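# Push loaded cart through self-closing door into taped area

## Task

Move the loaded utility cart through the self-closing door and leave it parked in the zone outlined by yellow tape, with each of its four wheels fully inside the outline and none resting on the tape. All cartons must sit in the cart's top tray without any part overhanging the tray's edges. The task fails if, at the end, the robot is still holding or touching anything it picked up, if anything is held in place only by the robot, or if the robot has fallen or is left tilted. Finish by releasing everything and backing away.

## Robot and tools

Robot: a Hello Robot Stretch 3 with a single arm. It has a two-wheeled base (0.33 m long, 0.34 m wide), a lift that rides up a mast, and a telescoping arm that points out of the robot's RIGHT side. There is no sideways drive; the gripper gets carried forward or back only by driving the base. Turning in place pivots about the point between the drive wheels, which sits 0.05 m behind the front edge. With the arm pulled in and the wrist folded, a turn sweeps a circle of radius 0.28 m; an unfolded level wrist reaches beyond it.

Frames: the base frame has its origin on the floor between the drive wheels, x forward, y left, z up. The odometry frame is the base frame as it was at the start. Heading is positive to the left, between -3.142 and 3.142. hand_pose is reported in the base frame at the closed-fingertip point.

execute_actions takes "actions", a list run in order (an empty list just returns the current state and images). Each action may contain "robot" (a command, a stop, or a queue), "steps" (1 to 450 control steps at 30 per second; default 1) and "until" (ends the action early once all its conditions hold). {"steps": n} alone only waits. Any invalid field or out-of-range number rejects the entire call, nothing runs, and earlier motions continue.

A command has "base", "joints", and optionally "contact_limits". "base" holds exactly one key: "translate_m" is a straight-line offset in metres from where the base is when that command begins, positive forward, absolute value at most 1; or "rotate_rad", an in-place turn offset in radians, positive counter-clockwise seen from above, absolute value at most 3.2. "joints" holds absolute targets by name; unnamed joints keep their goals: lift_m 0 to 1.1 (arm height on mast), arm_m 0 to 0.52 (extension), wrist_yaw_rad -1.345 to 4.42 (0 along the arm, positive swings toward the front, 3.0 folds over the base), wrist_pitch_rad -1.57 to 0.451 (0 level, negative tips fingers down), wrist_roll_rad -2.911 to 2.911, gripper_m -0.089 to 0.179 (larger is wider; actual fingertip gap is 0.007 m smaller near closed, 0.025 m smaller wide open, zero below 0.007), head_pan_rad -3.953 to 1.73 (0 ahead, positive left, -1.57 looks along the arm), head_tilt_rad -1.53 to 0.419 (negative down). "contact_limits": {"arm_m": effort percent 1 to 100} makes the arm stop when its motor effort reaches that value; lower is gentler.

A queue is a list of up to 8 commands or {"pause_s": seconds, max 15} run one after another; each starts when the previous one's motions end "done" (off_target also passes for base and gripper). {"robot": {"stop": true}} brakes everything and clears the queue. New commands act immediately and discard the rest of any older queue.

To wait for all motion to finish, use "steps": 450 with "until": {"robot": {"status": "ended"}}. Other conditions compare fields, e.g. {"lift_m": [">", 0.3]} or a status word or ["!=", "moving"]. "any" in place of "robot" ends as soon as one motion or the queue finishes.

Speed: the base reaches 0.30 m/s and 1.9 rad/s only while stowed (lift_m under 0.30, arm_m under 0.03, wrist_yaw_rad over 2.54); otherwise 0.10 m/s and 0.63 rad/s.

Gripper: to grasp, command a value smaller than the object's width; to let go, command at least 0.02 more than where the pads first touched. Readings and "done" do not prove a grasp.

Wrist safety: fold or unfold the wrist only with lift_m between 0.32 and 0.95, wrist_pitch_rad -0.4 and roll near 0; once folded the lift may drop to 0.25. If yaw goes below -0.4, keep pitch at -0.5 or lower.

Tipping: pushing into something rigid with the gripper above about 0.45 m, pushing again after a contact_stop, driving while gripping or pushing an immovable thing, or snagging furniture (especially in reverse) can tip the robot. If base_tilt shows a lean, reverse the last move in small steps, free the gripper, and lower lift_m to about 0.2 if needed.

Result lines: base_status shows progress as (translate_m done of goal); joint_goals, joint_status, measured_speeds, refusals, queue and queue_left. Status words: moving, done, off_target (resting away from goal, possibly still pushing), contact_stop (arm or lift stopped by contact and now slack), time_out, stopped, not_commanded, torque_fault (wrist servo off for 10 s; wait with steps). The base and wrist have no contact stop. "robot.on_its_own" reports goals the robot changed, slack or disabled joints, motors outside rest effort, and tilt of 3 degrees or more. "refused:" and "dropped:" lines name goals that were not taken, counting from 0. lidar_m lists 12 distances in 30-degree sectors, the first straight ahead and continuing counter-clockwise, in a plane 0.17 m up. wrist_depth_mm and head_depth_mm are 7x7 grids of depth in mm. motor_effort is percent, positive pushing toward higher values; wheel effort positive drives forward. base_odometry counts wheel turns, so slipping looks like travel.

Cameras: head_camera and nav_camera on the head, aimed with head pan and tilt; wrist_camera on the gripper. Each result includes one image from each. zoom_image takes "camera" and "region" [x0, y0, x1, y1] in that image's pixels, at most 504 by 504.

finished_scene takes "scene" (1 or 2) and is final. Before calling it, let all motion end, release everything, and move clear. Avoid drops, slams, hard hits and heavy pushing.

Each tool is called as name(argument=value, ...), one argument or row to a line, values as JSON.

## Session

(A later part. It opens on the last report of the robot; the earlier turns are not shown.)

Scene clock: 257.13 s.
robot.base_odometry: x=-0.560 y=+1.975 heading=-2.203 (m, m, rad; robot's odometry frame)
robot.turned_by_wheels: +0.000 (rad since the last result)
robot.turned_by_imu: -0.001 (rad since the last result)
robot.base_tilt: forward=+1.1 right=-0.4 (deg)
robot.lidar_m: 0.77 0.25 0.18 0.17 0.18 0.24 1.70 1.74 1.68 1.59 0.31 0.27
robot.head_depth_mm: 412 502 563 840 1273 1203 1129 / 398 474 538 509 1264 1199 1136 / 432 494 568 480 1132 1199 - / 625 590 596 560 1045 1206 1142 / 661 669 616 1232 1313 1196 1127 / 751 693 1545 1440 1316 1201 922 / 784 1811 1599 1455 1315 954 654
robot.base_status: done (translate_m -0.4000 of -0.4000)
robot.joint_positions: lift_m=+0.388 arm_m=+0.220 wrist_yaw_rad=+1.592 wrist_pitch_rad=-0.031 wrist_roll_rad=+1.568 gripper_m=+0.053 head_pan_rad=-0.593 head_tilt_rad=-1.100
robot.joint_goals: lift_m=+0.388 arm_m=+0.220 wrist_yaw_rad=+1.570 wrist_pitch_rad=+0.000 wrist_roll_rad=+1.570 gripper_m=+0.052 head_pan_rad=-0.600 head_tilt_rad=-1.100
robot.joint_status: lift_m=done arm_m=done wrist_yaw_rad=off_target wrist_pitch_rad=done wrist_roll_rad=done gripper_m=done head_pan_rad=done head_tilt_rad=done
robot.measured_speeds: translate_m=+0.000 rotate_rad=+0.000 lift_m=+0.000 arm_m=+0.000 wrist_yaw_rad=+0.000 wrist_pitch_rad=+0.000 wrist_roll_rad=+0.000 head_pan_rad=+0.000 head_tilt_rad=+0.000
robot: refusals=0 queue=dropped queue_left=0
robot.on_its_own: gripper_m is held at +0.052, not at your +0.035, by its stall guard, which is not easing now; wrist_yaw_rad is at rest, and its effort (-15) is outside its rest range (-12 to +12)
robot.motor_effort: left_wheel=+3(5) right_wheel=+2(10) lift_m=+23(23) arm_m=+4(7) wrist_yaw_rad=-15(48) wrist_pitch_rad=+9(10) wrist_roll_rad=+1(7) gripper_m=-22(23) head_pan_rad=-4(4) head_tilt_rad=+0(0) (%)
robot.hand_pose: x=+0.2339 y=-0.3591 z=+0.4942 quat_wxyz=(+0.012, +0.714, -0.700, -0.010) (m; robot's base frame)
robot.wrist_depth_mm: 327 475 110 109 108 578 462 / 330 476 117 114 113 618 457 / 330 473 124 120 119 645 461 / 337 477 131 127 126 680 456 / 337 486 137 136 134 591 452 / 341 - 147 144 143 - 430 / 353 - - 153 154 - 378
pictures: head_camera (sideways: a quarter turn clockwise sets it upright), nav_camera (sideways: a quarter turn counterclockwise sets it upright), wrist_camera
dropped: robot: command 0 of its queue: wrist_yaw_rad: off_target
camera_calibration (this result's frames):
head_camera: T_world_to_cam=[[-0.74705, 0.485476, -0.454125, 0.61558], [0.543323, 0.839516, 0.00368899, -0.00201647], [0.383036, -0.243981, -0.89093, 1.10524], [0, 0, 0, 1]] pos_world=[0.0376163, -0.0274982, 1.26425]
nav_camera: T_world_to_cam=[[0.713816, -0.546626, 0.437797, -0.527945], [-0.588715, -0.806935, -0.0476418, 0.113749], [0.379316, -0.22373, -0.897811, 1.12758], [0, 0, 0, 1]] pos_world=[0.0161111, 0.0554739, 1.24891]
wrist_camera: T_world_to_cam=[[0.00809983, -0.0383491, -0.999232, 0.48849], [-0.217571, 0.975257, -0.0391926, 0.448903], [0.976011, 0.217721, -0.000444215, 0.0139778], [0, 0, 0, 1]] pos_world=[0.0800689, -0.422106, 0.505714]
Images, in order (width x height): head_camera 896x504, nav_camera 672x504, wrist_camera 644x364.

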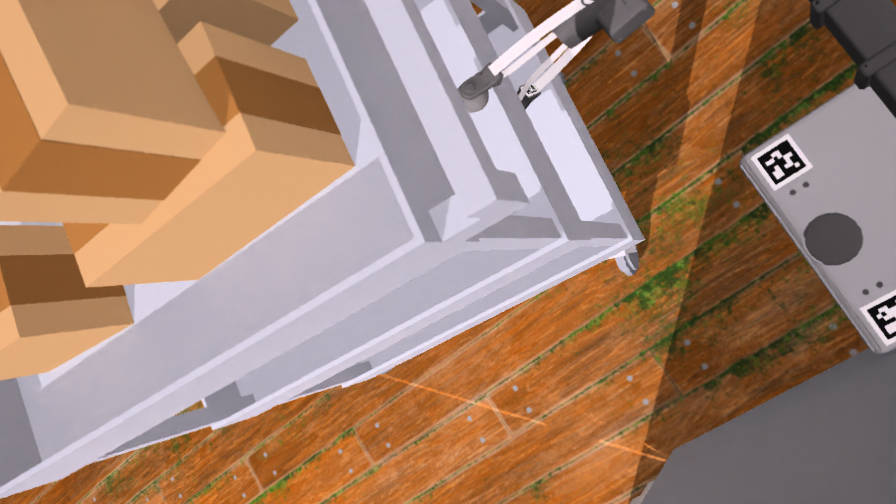

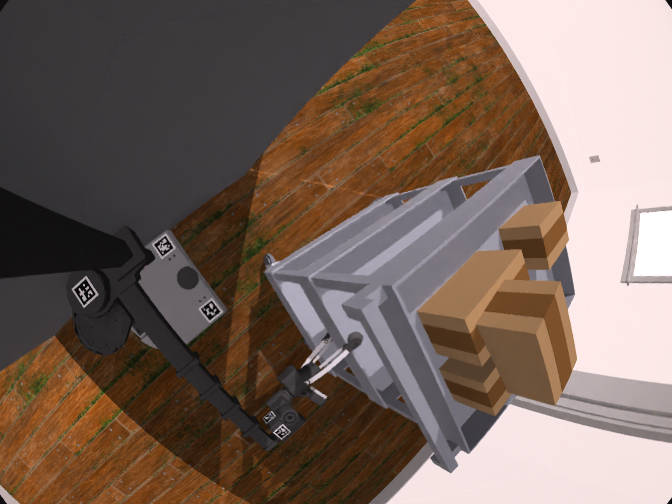

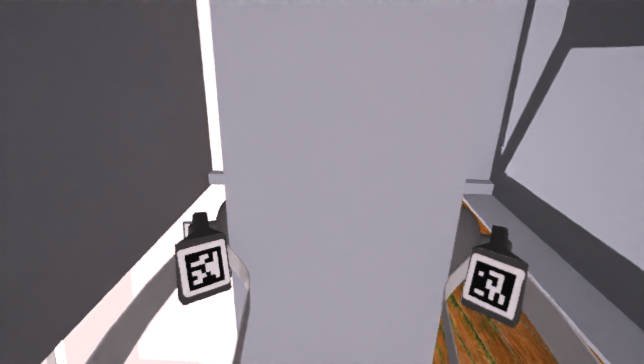

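execute_actions(
  actions=[
    {"robot":{"base":{"translate_m":-0.3},"joints":{"wrist_yaw_rad":1.68,"head_pan_rad":-1.0,"head_tilt_rad":-0.9}},"steps":450,"until":{"robot":{"status":"ended"}}},
  ],
)

Scene clock: 263.53 s.
robot.base_odometry: x=-0.383 y=+2.217 heading=-2.203 (m, m, rad; robot's odometry frame)
robot.turned_by_wheels: +0.000 (rad since the last result)
robot.turned_by_imu: +0.000 (rad since the last result)
robot.base_tilt: forward=+1.0 right=-0.7 (deg)
robot.lidar_m: 0.64 0.25 0.18 0.17 0.18 0.24 1.41 1.44 1.69 1.61 0.31 0.27
robot.head_depth_mm: 1459 1661 1782 1634 1427 1222 1136 / 1556 1754 680 1540 1428 1228 1127 / 1475 1632 663 570 935 1242 1138 / 1200 540 582 599 490 1102 1137 / 1004 473 514 556 492 706 1103 / 988 457 472 561 542 841 1133 / 2079 460 519 607 576 1224 1137
robot.base_status: done (translate_m -0.3000 of -0.3000)
robot.joint_positions: lift_m=+0.388 arm_m=+0.220 wrist_yaw_rad=+1.594 wrist_pitch_rad=-0.030 wrist_roll_rad=+1.569 gripper_m=+0.053 head_pan_rad=-0.993 head_tilt_rad=-0.902
robot.joint_goals: lift_m=+0.388 arm_m=+0.220 wrist_yaw_rad=+1.588 wrist_pitch_rad=+0.000 wrist_roll_rad=+1.570 gripper_m=+0.052 head_pan_rad=-1.000 head_tilt_rad=-0.900
robot.joint_status: lift_m=done arm_m=done wrist_yaw_rad=off_target wrist_pitch_rad=done wrist_roll_rad=done gripper_m=done head_pan_rad=done head_tilt_rad=done
robot.measured_speeds: translate_m=+0.000 rotate_rad=+0.000 lift_m=+0.000 arm_m=+0.000 wrist_yaw_rad=+0.000 wrist_pitch_rad=+0.000 wrist_roll_rad=+0.000 head_pan_rad=+0.000 head_tilt_rad=+0.000
robot: refusals=0 queue=dropped queue_left=0
robot.on_its_own: wrist_yaw_rad is held at +1.588, not at your +1.680, by its stall guard, which is not easing now; gripper_m is held at +0.052, not at your +0.035, by its stall guard, which is not easing now
robot.motor_effort: left_wheel=+1(5) right_wheel=-3(39) lift_m=+23(23) arm_m=-1(4) wrist_yaw_rad=-5(37) wrist_pitch_rad=+9(9) wrist_roll_rad=+0(1) gripper_m=-22(23) head_pan_rad=-4(32) head_tilt_rad=+1(16) (%)
robot.hand_pose: x=+0.2339 y=-0.3590 z=+0.4943 quat_wxyz=(+0.012, +0.715, -0.699, -0.010) (m; robot's base frame)
robot.wrist_depth_mm: 332 476 116 115 114 613 463 / 330 473 123 119 119 651 459 / 334 485 128 125 124 639 456 / 334 486 135 132 130 705 446 / 341 495 140 138 136 593 452 / 340 - 149 145 144 - 432 / 342 - 895 154 153 925 383
pictures: head_camera (sideways: a quarter turn clockwise sets it upright), nav_camera (sideways: a quarter turn counterclockwise sets it upright), wrist_camera
camera_calibration (this result's frames):
head_camera: T_world_to_cam=[[-0.44083, 0.648729, -0.620338, 0.830241], [0.827128, 0.562014, -0.0000443411, 0.00111223], [0.34861, -0.513118, -0.784335, 0.966894], [0, 0, 0, 1]] pos_world=[0.0280064, -0.0430961, 1.2734]
nav_camera: T_world_to_cam=[[0.388091, -0.694693, 0.605629, -0.744591], [-0.850939, -0.522479, -0.0540273, 0.123675], [0.353961, -0.494385, -0.793911, 0.992689], [0, 0, 0, 1]] pos_world=[0.0428361, 0.0381264, 1.24573]
wrist_camera: T_world_to_cam=[[0.00857182, -0.037522, -0.999259, 0.488796], [-0.219876, 0.974768, -0.0384885, 0.448823], [0.97549, 0.220043, 0.000105363, 0.0146401], [0, 0, 0, 1]] pos_world=[0.080214, -0.422379, 0.505706]
Images, in order (width x height): head_camera 896x504, nav_camera 672x504, wrist_camera 644x364.

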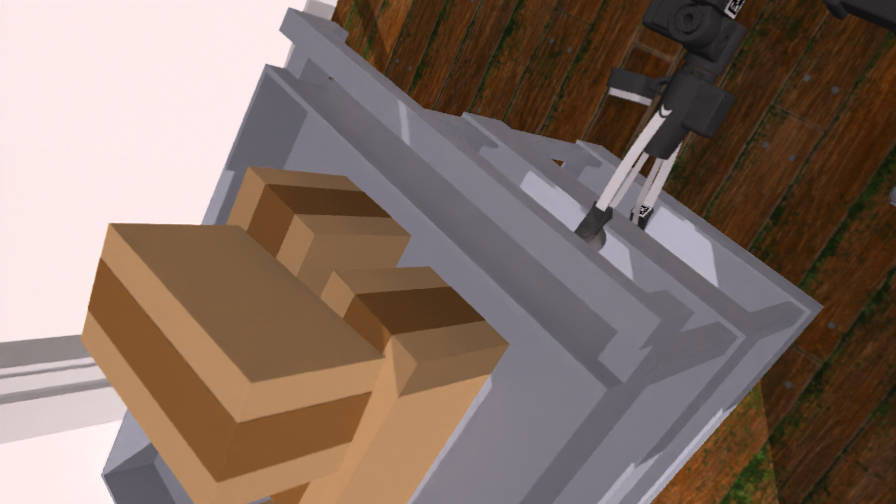

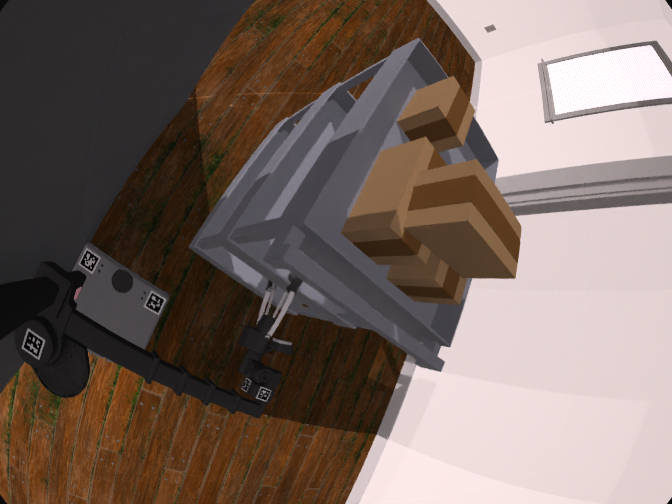

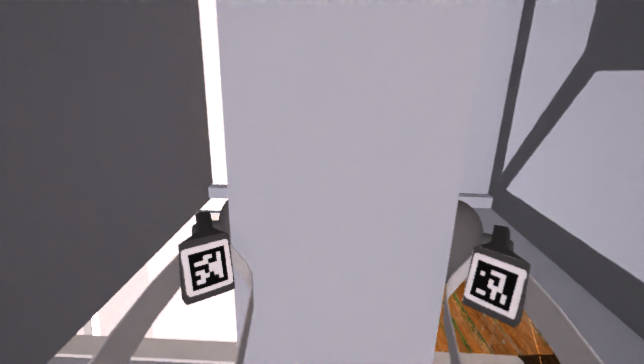

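execute_actions(
  actions=[
    {"robot":{"base":{"translate_m":-0.5},"joints":{"head_pan_rad":1.2,"head_tilt_rad":-0.7}},"steps":450,"until":{"robot":{"status":"ended"}}},
  ],
)

Scene clock: 273.57 s.
robot.base_odometry: x=-0.088 y=+2.620 heading=-2.203 (m, m, rad; robot's odometry frame)
robot.turned_by_wheels: +0.000 (rad since the last result)
robot.turned_by_imu: -0.001 (rad since the last result)
robot.base_tilt: forward=+1.1 right=-0.7 (deg)
robot.lidar_m: 0.38 1.25 1.65 2.14 1.36 0.96 0.91 0.93 1.23 1.63 0.30 0.27
robot.head_depth_mm: 1643 1746 1885 1943 1657 1386 1201 / 1911 2051 2227 2032 1642 1402 1203 / 2094 2329 2504 2035 1650 1392 1201 / 2036 2279 2512 2026 1652 1397 1203 / 1951 2201 2423 2033 1647 1388 1212 / 1895 2070 2357 2033 1649 1395 1208 / 1828 2009 2254 2044 1656 1396 1197
robot.base_status: done (translate_m -0.5000 of -0.5000)
robot.joint_positions: lift_m=+0.388 arm_m=+0.220 wrist_yaw_rad=+1.498 wrist_pitch_rad=-0.033 wrist_roll_rad=+1.569 gripper_m=+0.053 head_pan_rad=+1.193 head_tilt_rad=-0.704
robot.joint_goals: lift_m=+0.388 arm_m=+0.220 wrist_yaw_rad=+1.542 wrist_pitch_rad=+0.000 wrist_roll_rad=+1.570 gripper_m=+0.052 head_pan_rad=+1.200 head_tilt_rad=-0.700
robot.joint_status: lift_m=done arm_m=done wrist_yaw_rad=off_target wrist_pitch_rad=done wrist_roll_rad=done gripper_m=done head_pan_rad=done head_tilt_rad=done
robot.measured_speeds: translate_m=+0.000 rotate_rad=+0.000 lift_m=+0.000 arm_m=+0.000 wrist_yaw_rad=+0.000 wrist_pitch_rad=+0.000 wrist_roll_rad=+0.000 head_pan_rad=+0.000 head_tilt_rad=+0.000
robot: refusals=0 queue=done queue_left=0
robot.on_its_own: wrist_yaw_rad is held at +1.542, not at your +1.680, by its stall guard, which is still easing; gripper_m is held at +0.052, not at your +0.035, by its stall guard, which is not easing now
robot.motor_effort: left_wheel=-3(10) right_wheel=-3(34) lift_m=+23(23) arm_m=-3(3) wrist_yaw_rad=+32(45) wrist_pitch_rad=+10(10) wrist_roll_rad=+1(1) gripper_m=-22(23) head_pan_rad=+4(40) head_tilt_rad=+2(15) (%)
robot.hand_pose: x=+0.2333 y=-0.3840 z=+0.4938 quat_wxyz=(+0.012, +0.681, -0.732, -0.011) (m; robot's base frame)
robot.wrist_depth_mm: 331 469 641 130 129 671 462 / 332 473 660 133 131 711 459 / 335 483 656 136 134 688 451 / 333 490 663 139 137 694 453 / 338 489 143 142 140 617 445 / 341 458 146 144 144 - 448 / 343 572 569 148 147 690 417
pictures: head_camera (sideways: a quarter turn clockwise sets it upright), nav_camera (sideways: a quarter turn counterclockwise sets it upright), wrist_camera
camera_calibration (this result's frames):
head_camera: T_world_to_cam=[[-0.224615, -0.60686, -0.76241, 1.01406], [-0.936262, 0.351282, -0.00377751, 0.0167296], [0.270113, 0.712967, -0.647083, 0.788871], [0, 0, 0, 1]] pos_world=[0.0303528, 0.047078, 1.28366]
nav_camera: T_world_to_cam=[[0.293589, 0.592844, 0.749894, -0.932007], [0.921977, -0.382829, -0.058307, 0.118446], [0.252514, 0.708504, -0.658983, 0.817835], [0, 0, 0, 1]] pos_world=[-0.042093, 0.0184407, 1.24475]
wrist_camera: T_world_to_cam=[[0.0027218, -0.0379712, -0.999275, 0.488504], [-0.124799, 0.991454, -0.0380139, 0.456992], [0.992178, 0.124812, -0.00204024, -0.0185984], [0, 0, 0, 1]] pos_world=[0.0741556, -0.432216, 0.505484]
Images, in order (width x height): head_camera 896x504, nav_camera 672x504, wrist_camera 644x364.

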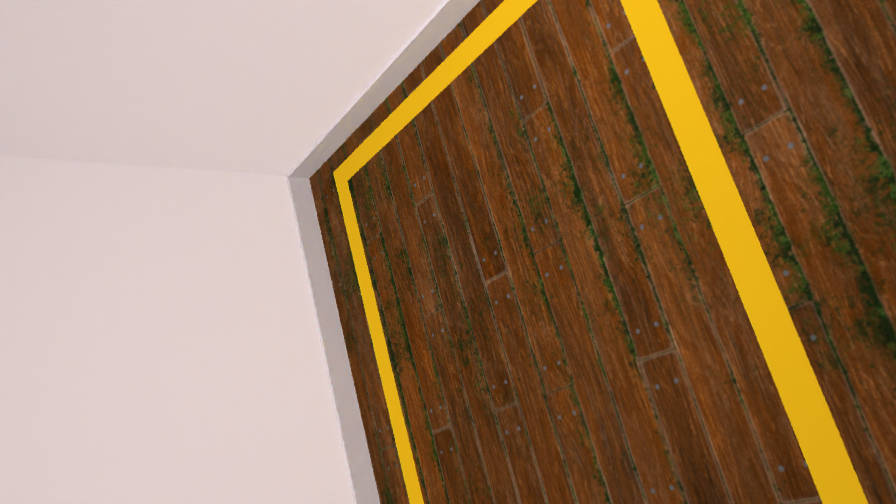

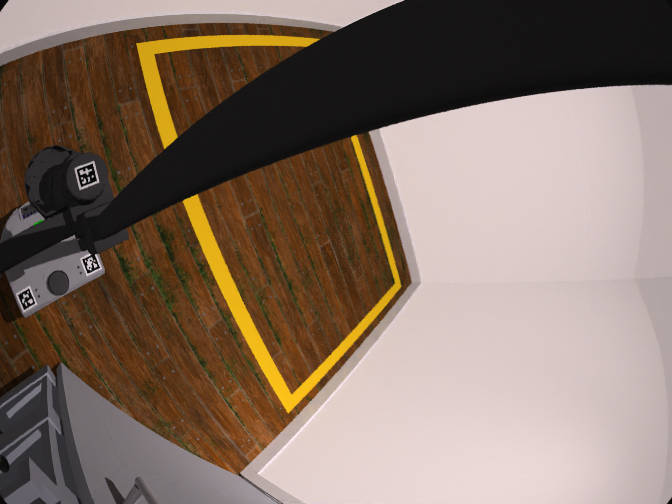

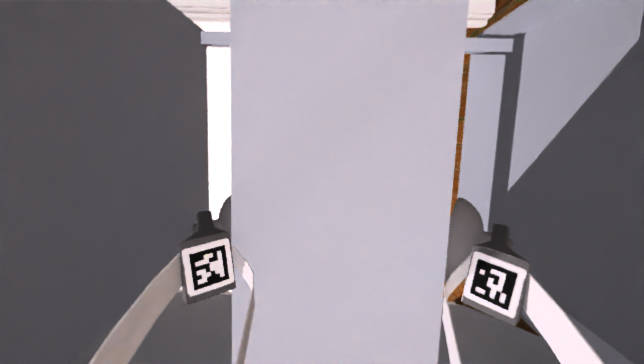

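execute_actions(
  actions=[
    {"robot":{"base":{"translate_m":-0.55},"joints":{"head_pan_rad":-0.3,"head_tilt_rad":-0.8}},"steps":450,"until":{"robot":{"status":"ended"}}},
  ],
)

Scene clock: 283.37 s.
robot.base_odometry: x=+0.237 y=+3.064 heading=-2.203 (m, m, rad; robot's odometry frame)
robot.turned_by_wheels: +0.000 (rad since the last result)
robot.turned_by_imu: -0.001 (rad since the last result)
robot.base_tilt: forward=+1.2 right=-0.6 (deg)
robot.lidar_m: 1.03 1.81 2.23 1.75 0.55 0.39 0.37 0.38 0.50 1.22 0.33 0.31
robot.head_depth_mm: 1796 1963 718 615 582 458 942 / 1747 1879 780 692 578 734 774 / 837 915 854 1066 988 1134 1101 / 869 985 1168 1386 1513 1331 1166 / 963 1116 1324 1602 1558 1331 1167 / 1069 1248 1516 1784 1549 1328 1165 / 1195 1433 1774 1847 1547 1329 1171
robot.base_status: done (translate_m -0.5500 of -0.5500)
robot.joint_positions: lift_m=+0.388 arm_m=+0.220 wrist_yaw_rad=+1.414 wrist_pitch_rad=-0.033 wrist_roll_rad=+1.566 gripper_m=+0.053 head_pan_rad=-0.293 head_tilt_rad=-0.790
robot.joint_goals: lift_m=+0.388 arm_m=+0.220 wrist_yaw_rad=+1.436 wrist_pitch_rad=+0.000 wrist_roll_rad=+1.570 gripper_m=+0.052 head_pan_rad=-0.300 head_tilt_rad=-0.800
robot.joint_status: lift_m=done arm_m=done wrist_yaw_rad=off_target wrist_pitch_rad=done wrist_roll_rad=done gripper_m=done head_pan_rad=done head_tilt_rad=done
robot.measured_speeds: translate_m=+0.000 rotate_rad=+0.000 lift_m=+0.000 arm_m=+0.000 wrist_yaw_rad=+0.000 wrist_pitch_rad=+0.000 wrist_roll_rad=+0.000 head_pan_rad=+0.000 head_tilt_rad=+0.000
robot: refusals=0 queue=done queue_left=0
robot.on_its_own: wrist_yaw_rad is held at +1.436, not at your +1.680, by its stall guard, which is still easing; gripper_m is held at +0.052, not at your +0.035, by its stall guard, which is not easing now
robot.motor_effort: left_wheel=-1(2) right_wheel=+0(34) lift_m=+23(23) arm_m=-2(4) wrist_yaw_rad=+17(32) wrist_pitch_rad=+10(10) wrist_roll_rad=+2(3) gripper_m=-22(23) head_pan_rad=-4(44) head_tilt_rad=-4(11) (%)
robot.hand_pose: x=+0.2308 y=-0.4051 z=+0.4938 quat_wxyz=(+0.013, +0.649, -0.760, -0.011) (m; robot's base frame)
robot.wrist_depth_mm: 330 472 127 124 124 641 461 / 337 473 130 128 127 655 458 / 333 478 135 132 131 682 454 / 336 487 140 136 135 681 449 / 337 492 143 141 140 616 449 / 343 464 148 146 145 - 445 / 345 - - 151 150 - 403
pictures: head_camera (sideways: a quarter turn clockwise sets it upright), nav_camera (sideways: a quarter turn counterclockwise sets it upright), wrist_camera
camera_calibration (this result's frames):
head_camera: T_world_to_cam=[[-0.684083, 0.190682, -0.704039, 0.940791], [0.270571, 0.962697, -0.00216518, 0.00726849], [0.677363, -0.191974, -0.710158, 0.868428], [0, 0, 0, 1]] pos_world=[0.0533712, -0.0196736, 1.27909]
nav_camera: T_world_to_cam=[[0.67488, -0.26027, 0.690504, -0.856933], [-0.308196, -0.94963, -0.0567194, 0.123877], [0.670486, -0.174532, -0.721101, 0.896078], [0, 0, 0, 1]] pos_world=[0.0156974, 0.0509975, 1.24491]
wrist_camera: T_world_to_cam=[[-0.000881065, -0.0407613, -0.999169, 0.487358], [-0.0416837, 0.998302, -0.0406892, 0.462512], [0.99913, 0.0416132, -0.00257865, -0.0485788], [0, 0, 0, 1]] pos_world=[0.0682451, -0.43984, 0.505647]
Images, in order (width x height): head_camera 896x504, nav_camera 672x504, wrist_camera 644x364.

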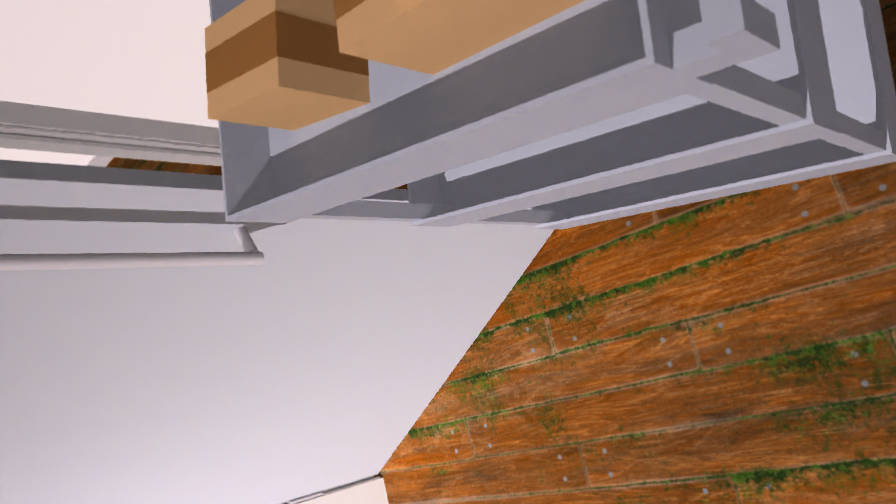

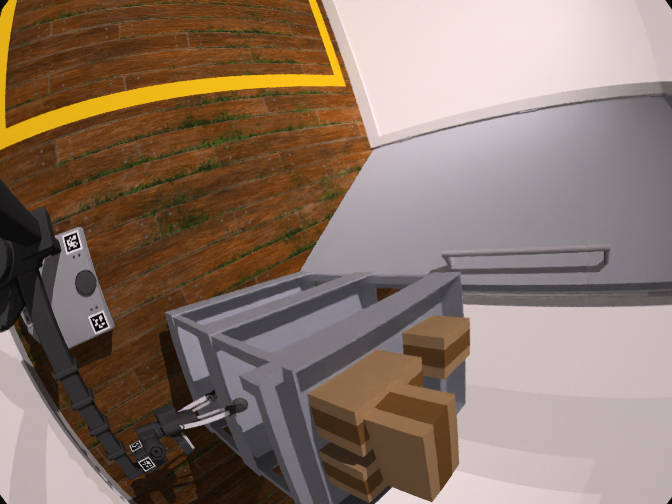

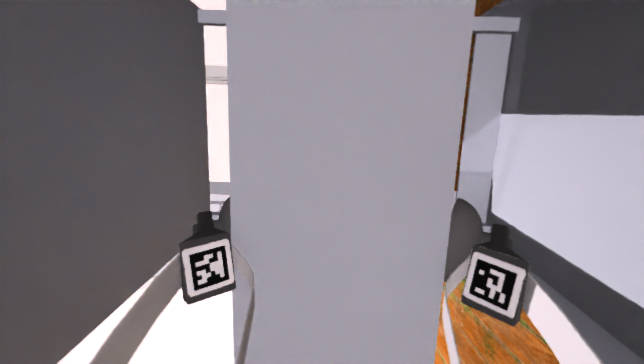

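execute_actions(
  actions=[
    {"robot":{"base":{"translate_m":-0.05},"joints":{"arm_m":0.42,"wrist_yaw_rad":1.45,"head_pan_rad":-0.6}},"steps":450,"until":{"robot":{"status":"ended"}}},
    {"steps":30},
  ],
)

Scene clock: 289.97 s.
robot.base_odometry: x=+0.267 y=+3.104 heading=-2.204 (m, m, rad; robot's odometry frame)
robot.turned_by_wheels: +0.000 (rad since the last result)
robot.turned_by_imu: -0.002 (rad since the last result)
robot.base_tilt: forward=+0.9 right=-0.7 (deg)
robot.lidar_m: 1.80 1.86 2.23 1.51 0.47 0.33 0.32 0.33 0.43 1.05 0.41 0.48
robot.head_depth_mm: 1839 1878 591 640 585 766 1144 / 2047 1025 670 676 929 871 1084 / 2110 1043 790 668 968 1151 1141 / 1980 2058 784 1074 1021 1256 1168 / 1854 2015 836 1124 1309 1317 1170 / 1742 1946 934 1794 1535 1326 1170 / 1635 1823 2039 1845 1543 1336 1170
robot.base_status: done (translate_m -0.0500 of -0.0500)
robot.joint_positions: lift_m=+0.388 arm_m=+0.420 wrist_yaw_rad=+1.509 wrist_pitch_rad=-0.032 wrist_roll_rad=+1.574 gripper_m=+0.053 head_pan_rad=-0.593 head_tilt_rad=-0.790
robot.joint_goals: lift_m=+0.388 arm_m=+0.420 wrist_yaw_rad=+1.490 wrist_pitch_rad=+0.000 wrist_roll_rad=+1.570 gripper_m=+0.052 head_pan_rad=-0.600 head_tilt_rad=-0.800
robot.joint_status: lift_m=done arm_m=done wrist_yaw_rad=off_target wrist_pitch_rad=done wrist_roll_rad=done gripper_m=done head_pan_rad=done head_tilt_rad=done
robot.measured_speeds: translate_m=+0.000 rotate_rad=+0.000 lift_m=+0.000 arm_m=+0.000 wrist_yaw_rad=+0.000 wrist_pitch_rad=+0.000 wrist_roll_rad=+0.000 head_pan_rad=+0.000 head_tilt_rad=+0.000
robot: refusals=0 queue=dropped queue_left=0
robot.on_its_own: wrist_yaw_rad is held at +1.490, not at your +1.450, by its stall guard, which is not easing now; gripper_m is held at +0.052, not at your +0.035, by its stall guard, which is not easing now; wrist_yaw_rad is at rest, and its effort (-14) is outside its rest range (-12 to +12)
robot.motor_effort: left_wheel=-2(8) right_wheel=+9(28) lift_m=+23(23) arm_m=+4(7) wrist_yaw_rad=-14(34) wrist_pitch_rad=+9(10) wrist_roll_rad=-1(3) gripper_m=-21(24) head_pan_rad=-4(28) head_tilt_rad=-3(4) (%)
robot.hand_pose: x=+0.2335 y=-0.5804 z=+0.4939 quat_wxyz=(+0.010, +0.685, -0.729, -0.013) (m; robot's base frame)
robot.wrist_depth_mm: 332 513 - 143 142 - 430 / 331 474 668 143 143 645 457 / 336 476 656 143 142 686 457 / 338 483 679 143 142 690 456 / 339 487 143 143 142 637 453 / 342 464 143 142 141 - 451 / 345 - 143 143 141 944 427
pictures: head_camera (sideways: a quarter turn clockwise sets it upright), nav_camera (sideways: a quarter turn counterclockwise sets it upright), wrist_camera
camera_calibration (this result's frames):
head_camera: T_world_to_cam=[[-0.597186, 0.384417, -0.703983, 0.940187], [0.543068, 0.839686, -0.00216369, 0.00560431], [0.590292, -0.383603, -0.710214, 0.869031], [0, 0, 0, 1]] pos_world=[0.0454411, -0.0327675, 1.27909]
nav_camera: T_world_to_cam=[[0.567822, -0.448174, 0.690447, -0.856206], [-0.575153, -0.816078, -0.0567177, 0.125503], [0.588878, -0.364907, -0.721156, 0.896647], [0, 0, 0, 1]] pos_world=[0.0303405, 0.0458836, 1.24491]
wrist_camera: T_world_to_cam=[[0.00416503, -0.033242, -0.999439, 0.48372], [-0.135878, 0.990159, -0.0334996, 0.651326], [0.990717, 0.135941, -0.000392801, 0.0116801], [0, 0, 0, 1]] pos_world=[0.0749144, -0.630424, 0.505272]
Images, in order (width x height): head_camera 896x504, nav_camera 672x504, wrist_camera 644x364.

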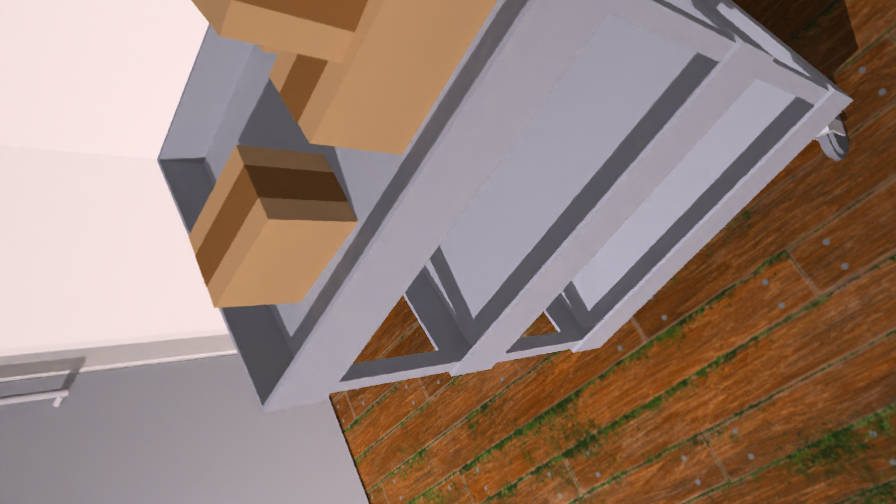

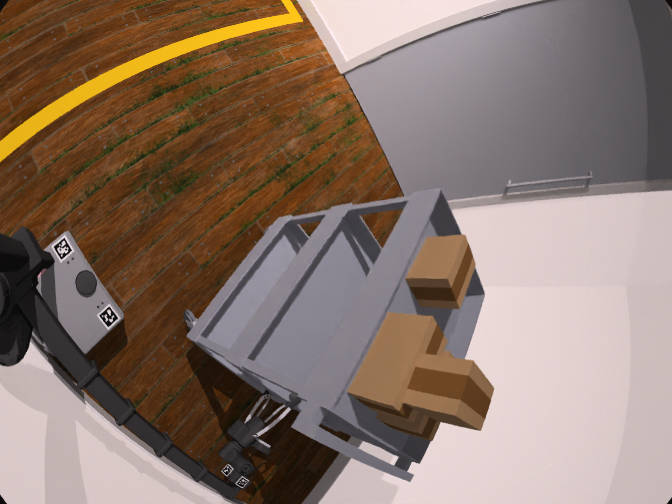

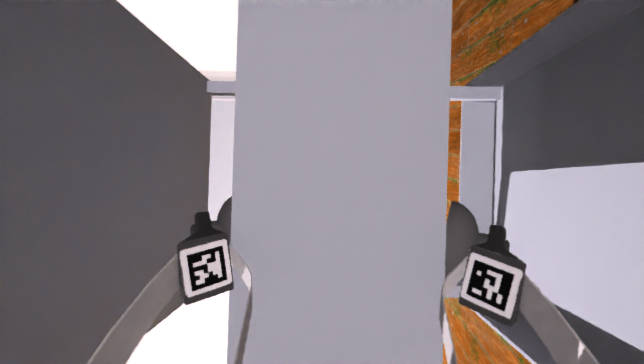

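execute_actions(
  actions=[
    {"robot":{"base":{"translate_m":0.3},"joints":{"arm_m":0.05,"wrist_yaw_rad":1.57,"head_pan_rad":-0.3,"head_tilt_rad":-1.0}},"steps":450,"until":{"robot":{"status":"ended"}}},
    {"robot":{"base":{"rotate_rad":0.7}},"steps":450,"until":{"robot":{"status":"ended"}}},
  ],
)

Scene clock: 303.87 s.
robot.base_odometry: x=+0.089 y=+2.863 heading=-1.504 (m, m, rad; robot's odometry frame)
robot.turned_by_wheels: +0.699 (rad since the last result)
robot.turned_by_imu: +0.666 (rad since the last result)
robot.base_tilt: forward=+1.0 right=-0.5 (deg)
robot.lidar_m: 1.62 2.16 1.80 0.80 0.62 0.61 0.65 0.95 1.64 0.30 0.29 0.32
robot.head_depth_mm: 1378 1568 643 535 450 779 980 / 1422 1672 625 522 844 1070 1107 / 1469 1745 1765 535 886 1186 1127 / 1533 1826 1771 1480 1375 1231 1118 / 1610 1909 1765 1537 1365 1239 1113 / 1658 1936 1768 1540 1366 1229 1124 / 1706 1966 1764 1545 1378 1238 1122
robot.base_status: off_target (rotate_rad +0.6991 of +0.7000)
robot.joint_positions: lift_m=+0.388 arm_m=+0.050 wrist_yaw_rad=+1.387 wrist_pitch_rad=-0.021 wrist_roll_rad=+1.582 gripper_m=+0.053 head_pan_rad=-0.305 head_tilt_rad=-0.993
robot.joint_goals: lift_m=+0.388 arm_m=+0.050 wrist_yaw_rad=+1.524 wrist_pitch_rad=+0.000 wrist_roll_rad=+1.570 gripper_m=+0.052 head_pan_rad=-0.300 head_tilt_rad=-1.000
robot.joint_status: lift_m=done arm_m=done wrist_yaw_rad=off_target wrist_pitch_rad=done wrist_roll_rad=done gripper_m=done head_pan_rad=done head_tilt_rad=done
robot.measured_speeds: translate_m=+0.000 rotate_rad=+0.000 lift_m=+0.000 arm_m=+0.000 wrist_yaw_rad=+0.150 wrist_pitch_rad=+0.000 wrist_roll_rad=+0.000 head_pan_rad=+0.000 head_tilt_rad=+0.000
robot: refusals=0 queue=done queue_left=0
robot.on_its_own: wrist_yaw_rad is held at +1.524, not at your +1.570, by its stall guard, which is still easing; gripper_m is held at +0.052, not at your +0.035, by its stall guard, which is not easing now
robot.motor_effort: left_wheel=-11(30) right_wheel=+24(77) lift_m=+22(23) arm_m=-2(5) wrist_yaw_rad=+77(83) wrist_pitch_rad=+6(9) wrist_roll_rad=-5(10) gripper_m=-22(22) head_pan_rad=+2(27) head_tilt_rad=-2(17) (%)
robot.hand_pose: x=+0.2300 y=-0.2419 z=+0.4968 quat_wxyz=(+0.003, +0.639, -0.769, -0.012) (m; robot's base frame)
robot.wrist_depth_mm: - - - - - - - / - - - - - - - / - - - - - - - / 323 60 58 56 54 53 53 / 324 - 90 96 91 86 634 / - - - - - - 304 / - - - - - - 613
pictures: head_camera (sideways: a quarter turn clockwise sets it upright), nav_camera (sideways: a quarter turn counterclockwise sets it upright), wrist_camera
camera_calibration (this result's frames):
head_camera: T_world_to_cam=[[-0.803272, 0.237168, -0.546356, 0.736067], [0.282113, 0.95938, 0.00168517, 0.0021853], [0.524563, -0.152781, -0.837551, 1.03501], [0, 0, 0, 1]] pos_world=[0.0477197, -0.0185392, 1.26902]
nav_camera: T_world_to_cam=[[0.790405, -0.305751, 0.530825, -0.649592], [-0.330127, -0.94254, -0.0513325, 0.116983], [0.516019, -0.134666, -0.845925, 1.05932], [0, 0, 0, 1]] pos_world=[0.00543085, 0.0543026, 1.24693]
wrist_camera: T_world_to_cam=[[0.0123992, -0.0274472, -0.999546, 0.49739], [-0.0138499, 0.999523, -0.0276184, 0.287055], [0.999827, 0.014186, 0.0120131, -0.0686024], [0, 0, 0, 1]] pos_world=[0.066399, -0.272293, 0.505917]
Images, in order (width x height): head_camera 896x504, nav_camera 672x504, wrist_camera 644x364.

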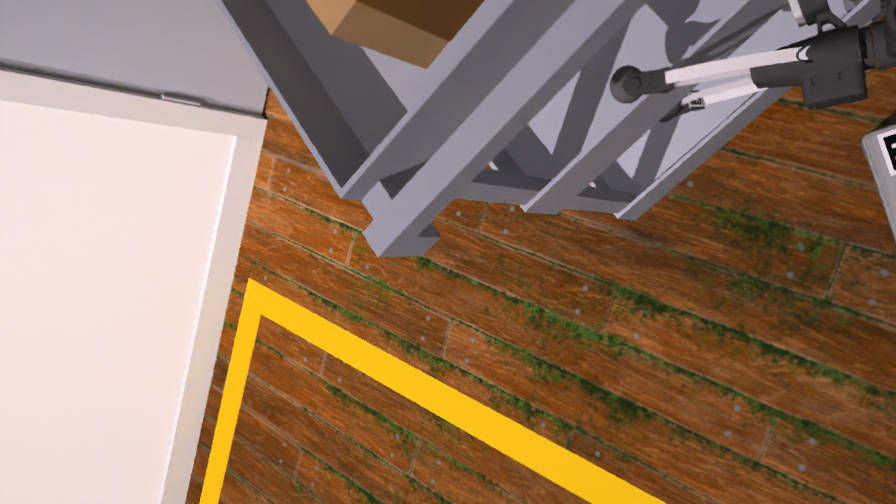

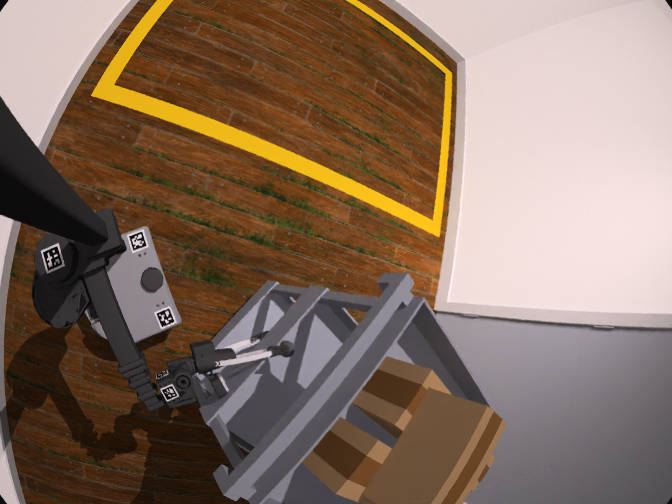

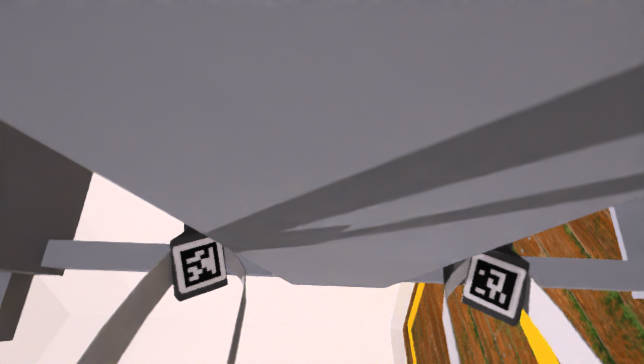

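execute_actions(
  actions=[
    {"robot":{"base":{"rotate_rad":-0.68},"joints":{"gripper_m":0.17,"wrist_yaw_rad":1.57}},"steps":450,"until":{"robot":{"status":"ended"}}},
    {"robot":{"base":{"translate_m":-0.2},"joints":{"head_pan_rad":-0.5,"head_tilt_rad":-0.8}},"steps":450,"until":{"robot":{"status":"ended"}}},
  ],
)

Scene clock: 312.27 s.
robot.base_odometry: x=+0.204 y=+3.026 heading=-2.184 (m, m, rad; robot's odometry frame)
robot.turned_by_wheels: -0.679 (rad since the last result)
robot.turned_by_imu: -0.682 (rad since the last result)
robot.base_tilt: forward=+1.1 right=-0.5 (deg)
robot.lidar_m: 0.46 1.75 2.24 2.09 0.62 0.44 0.41 0.42 0.55 1.32 1.69 0.46
robot.head_depth_mm: 1977 2161 2203 1809 1517 1316 1153 / 1989 2309 2205 1807 1525 1315 1155 / 1855 2152 2090 612 919 1255 1142 / 1750 1039 838 609 963 1141 1157 / 1666 583 602 608 944 1125 1165 / 1589 560 591 617 939 1041 1137 / 1509 563 578 600 921 947 1141
robot.base_status: done (translate_m -0.2000 of -0.2000)
robot.joint_positions: lift_m=+0.388 arm_m=+0.050 wrist_yaw_rad=+1.573 wrist_pitch_rad=-0.022 wrist_roll_rad=+1.578 gripper_m=+0.170 head_pan_rad=-0.493 head_tilt_rad=-0.803
robot.joint_goals: lift_m=+0.388 arm_m=+0.050 wrist_yaw_rad=+1.570 wrist_pitch_rad=+0.000 wrist_roll_rad=+1.570 gripper_m=+0.170 head_pan_rad=-0.500 head_tilt_rad=-0.800
robot.joint_status: lift_m=done arm_m=done wrist_yaw_rad=done wrist_pitch_rad=done wrist_roll_rad=done gripper_m=done head_pan_rad=done head_tilt_rad=done
robot.measured_speeds: translate_m=+0.000 rotate_rad=+0.000 lift_m=+0.000 arm_m=+0.000 wrist_yaw_rad=+0.000 wrist_pitch_rad=+0.000 wrist_roll_rad=+0.000 head_pan_rad=+0.000 head_tilt_rad=+0.000
robot: refusals=0 queue=done queue_left=0
robot.motor_effort: left_wheel=+2(12) right_wheel=-3(24) lift_m=+22(22) arm_m=+0(2) wrist_yaw_rad=-1(79) wrist_pitch_rad=+7(7) wrist_roll_rad=-4(6) gripper_m=+0(91) head_pan_rad=-4(21) head_tilt_rad=+2(18) (%)
robot.hand_pose: x=+0.2343 y=-0.1945 z=+0.4965 quat_wxyz=(+0.006, +0.708, -0.706, -0.010) (m; robot's base frame)
robot.wrist_depth_mm: 360 465 766 449 797 638 455 / 321 409 689 304 306 301 298 / 353 468 870 335 981 728 457 / 381 475 894 371 999 702 460 / 421 530 - 410 - 710 385 / 402 562 - 461 - 666 - / 473 527 - 521 - 524 536
pictures: head_camera (sideways: a quarter turn clockwise sets it upright), nav_camera (sideways: a quarter turn counterclockwise sets it upright), wrist_camera
camera_calibration (this result's frames):
head_camera: T_world_to_cam=[[-0.640665, 0.32719, -0.694619, 0.92825], [0.45647, 0.889737, -0.00191629, 0.00581045], [0.617401, -0.3183, -0.719375, 0.880781], [0, 0, 0, 1]] pos_world=[0.0482498, -0.0285311, 1.2784]
nav_camera: T_world_to_cam=[[0.617658, -0.393476, 0.680937, -0.844117], [-0.491428, -0.869088, -0.0564386, 0.124628], [0.614001, -0.299772, -0.730164, 0.908209], [0, 0, 0, 1]] pos_world=[0.0249795, 0.0484282, 1.24497]
wrist_camera: T_world_to_cam=[[0.0160694, -0.0292496, -0.999443, 0.49707], [-0.198264, 0.979631, -0.0318575, 0.281215], [0.980017, 0.198665, 0.00994293, -0.0319826], [0, 0, 0, 1]] pos_world=[0.0791108, -0.254594, 0.50607]
Images, in order (width x height): head_camera 896x504, nav_camera 672x504, wrist_camera 644x364.

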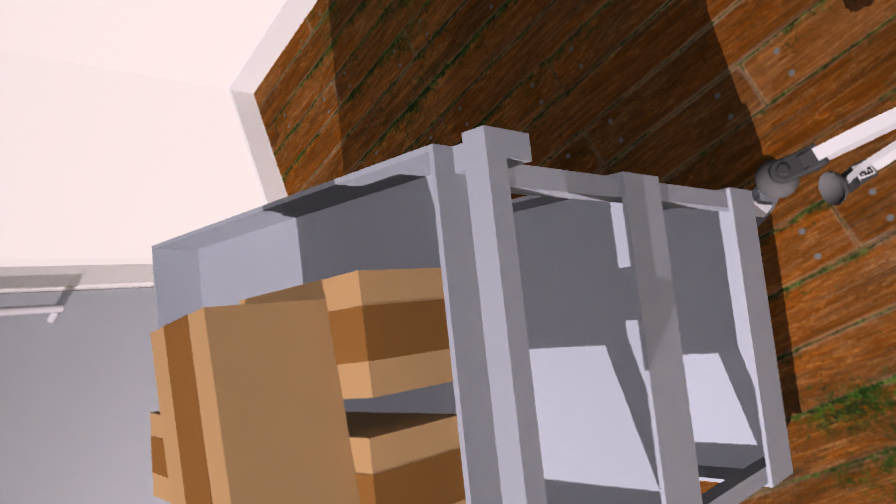

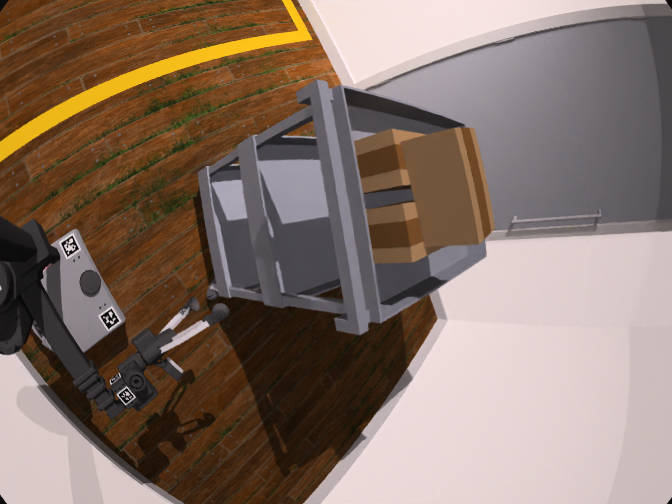

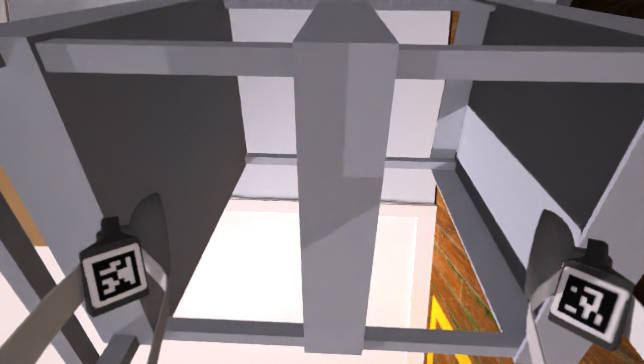

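execute_actions(
  actions=[
    {"robot":[{"base":{"rotate_rad":1.0}},{"base":{"translate_m":0.65}},{"base":{"rotate_rad":-1.0}},{"base":{"translate_m":0.72}},{"base":{"rotate_rad":-1.57},"joints":{"head_pan_rad":-0.4,"head_tilt_rad":-1.0}}],"steps":450,"until":{"robot":{"status":"ended"}}},
    {"steps":450,"until":{"robot":{"status":"ended"}}},
  ],
)

Scene clock: 350.50 s.
robot.base_odometry: x=+0.036 y=+1.835 heading=+2.530 (m, m, rad; robot's odometry frame)
robot.turned_by_wheels: -1.570 (rad since the last result)
robot.turned_by_imu: -1.579 (rad since the last result)
robot.base_tilt: forward=+1.1 right=-0.6 (deg)
robot.lidar_m: 0.55 0.92 0.65 0.62 0.64 0.84 1.65 1.69 1.59 1.51 0.61 0.55
robot.head_depth_mm: 610 670 986 1002 1328 1227 1128 / 660 682 1044 1001 1297 1236 1095 / 757 728 1044 1004 1308 1211 1132 / 891 761 1048 1000 1305 1237 1109 / 890 677 1046 1007 1308 1235 1118 / 888 681 995 993 1348 1232 1125 / 917 744 696 1525 1384 1237 1124
robot.base_status: done (rotate_rad -1.5699 of -1.5700)
robot.joint_positions: lift_m=+0.388 arm_m=+0.050 wrist_yaw_rad=+1.573 wrist_pitch_rad=-0.022 wrist_roll_rad=+1.578 gripper_m=+0.170 head_pan_rad=-0.407 head_tilt_rad=-0.987
robot.joint_goals: lift_m=+0.388 arm_m=+0.050 wrist_yaw_rad=+1.570 wrist_pitch_rad=+0.000 wrist_roll_rad=+1.570 gripper_m=+0.170 head_pan_rad=-0.400 head_tilt_rad=-1.000
robot.joint_status: lift_m=done arm_m=done wrist_yaw_rad=done wrist_pitch_rad=done wrist_roll_rad=done gripper_m=done head_pan_rad=done head_tilt_rad=done
robot.measured_speeds: translate_m=+0.000 rotate_rad=+0.000 lift_m=+0.000 arm_m=+0.000 wrist_yaw_rad=+0.000 wrist_pitch_rad=+0.000 wrist_roll_rad=+0.000 head_pan_rad=+0.000 head_tilt_rad=+0.000
robot: refusals=0 queue=done queue_left=0
robot.motor_effort: left_wheel=+1(5) right_wheel=-3(9) lift_m=+22(22) arm_m=-1(1) wrist_yaw_rad=-2(2) wrist_pitch_rad=+7(7) wrist_roll_rad=-3(4) gripper_m=+0(0) head_pan_rad=+4(15) head_tilt_rad=-5(22) (%)
robot.hand_pose: x=+0.2343 y=-0.1946 z=+0.4965 quat_wxyz=(+0.006, +0.708, -0.706, -0.010) (m; robot's base frame)
robot.wrist_depth_mm: 378 465 - 366 - 727 476 / 418 466 861 392 - 730 387 / - 459 867 431 - 717 413 / - 511 - 482 - 710 461 / - 583 - 538 - 648 577 / - - - - - 959 - / - - - - - - 685
pictures: head_camera (sideways: a quarter turn clockwise sets it upright), nav_camera (sideways: a quarter turn counterclockwise sets it upright), wrist_camera
camera_calibration (this result's frames):
head_camera: T_world_to_cam=[[-0.771932, 0.316578, -0.551271, 0.742278], [0.378478, 0.925609, 0.00157391, 0.0017423], [0.510759, -0.207429, -0.834325, 1.0309], [0, 0, 0, 1]] pos_world=[0.0457886, -0.0227635, 1.2693]
nav_camera: T_world_to_cam=[[0.752222, -0.383527, 0.535789, -0.655825], [-0.424255, -0.904076, -0.0515194, 0.117801], [0.504153, -0.188557, -0.842779, 1.0553], [0, 0, 0, 1]] pos_world=[0.0112695, 0.0539596, 1.24684]
wrist_camera: T_world_to_cam=[[0.0160666, -0.0292606, -0.999443, 0.497067], [-0.198156, 0.979652, -0.0318667, 0.281249], [0.980039, 0.198557, 0.00994149, -0.0319981], [0, 0, 0, 1]] pos_world=[0.0791042, -0.254628, 0.506071]
Images, in order (width x height): head_camera 896x504, nav_camera 672x504, wrist_camera 644x364.

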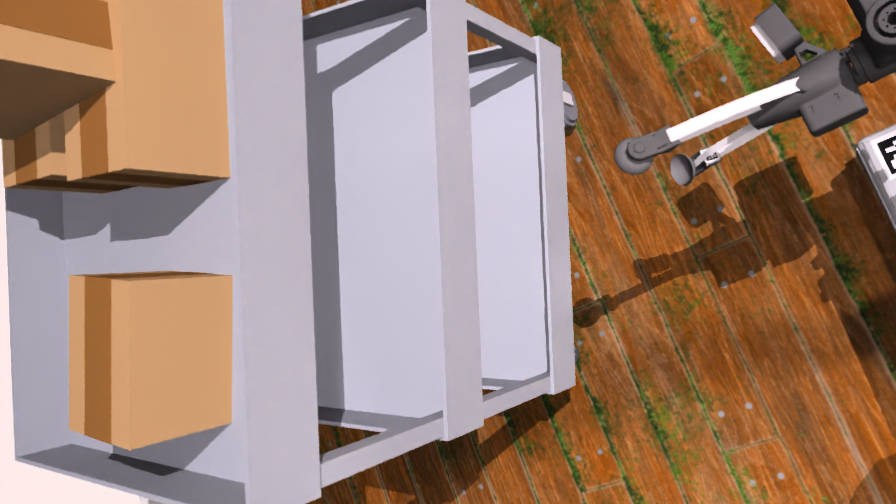

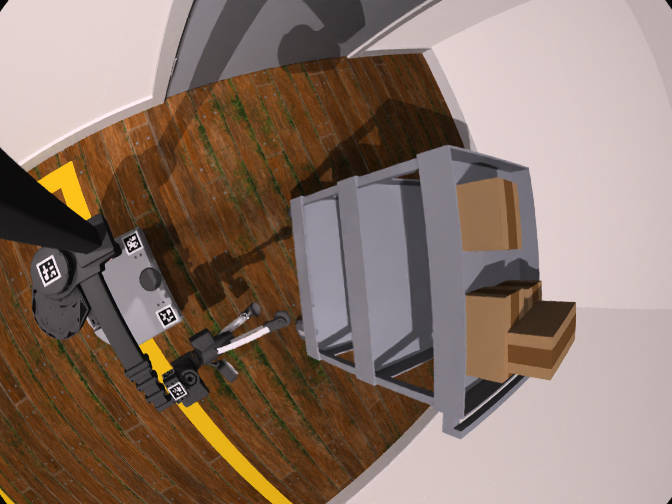

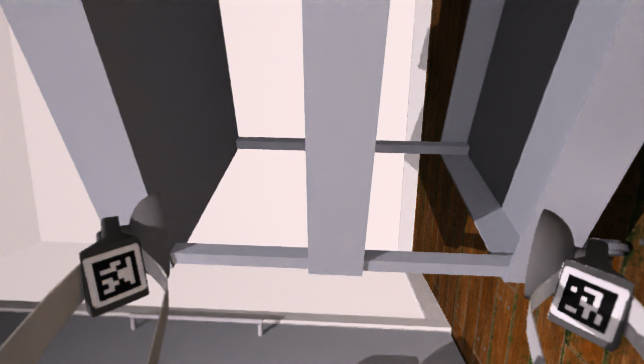

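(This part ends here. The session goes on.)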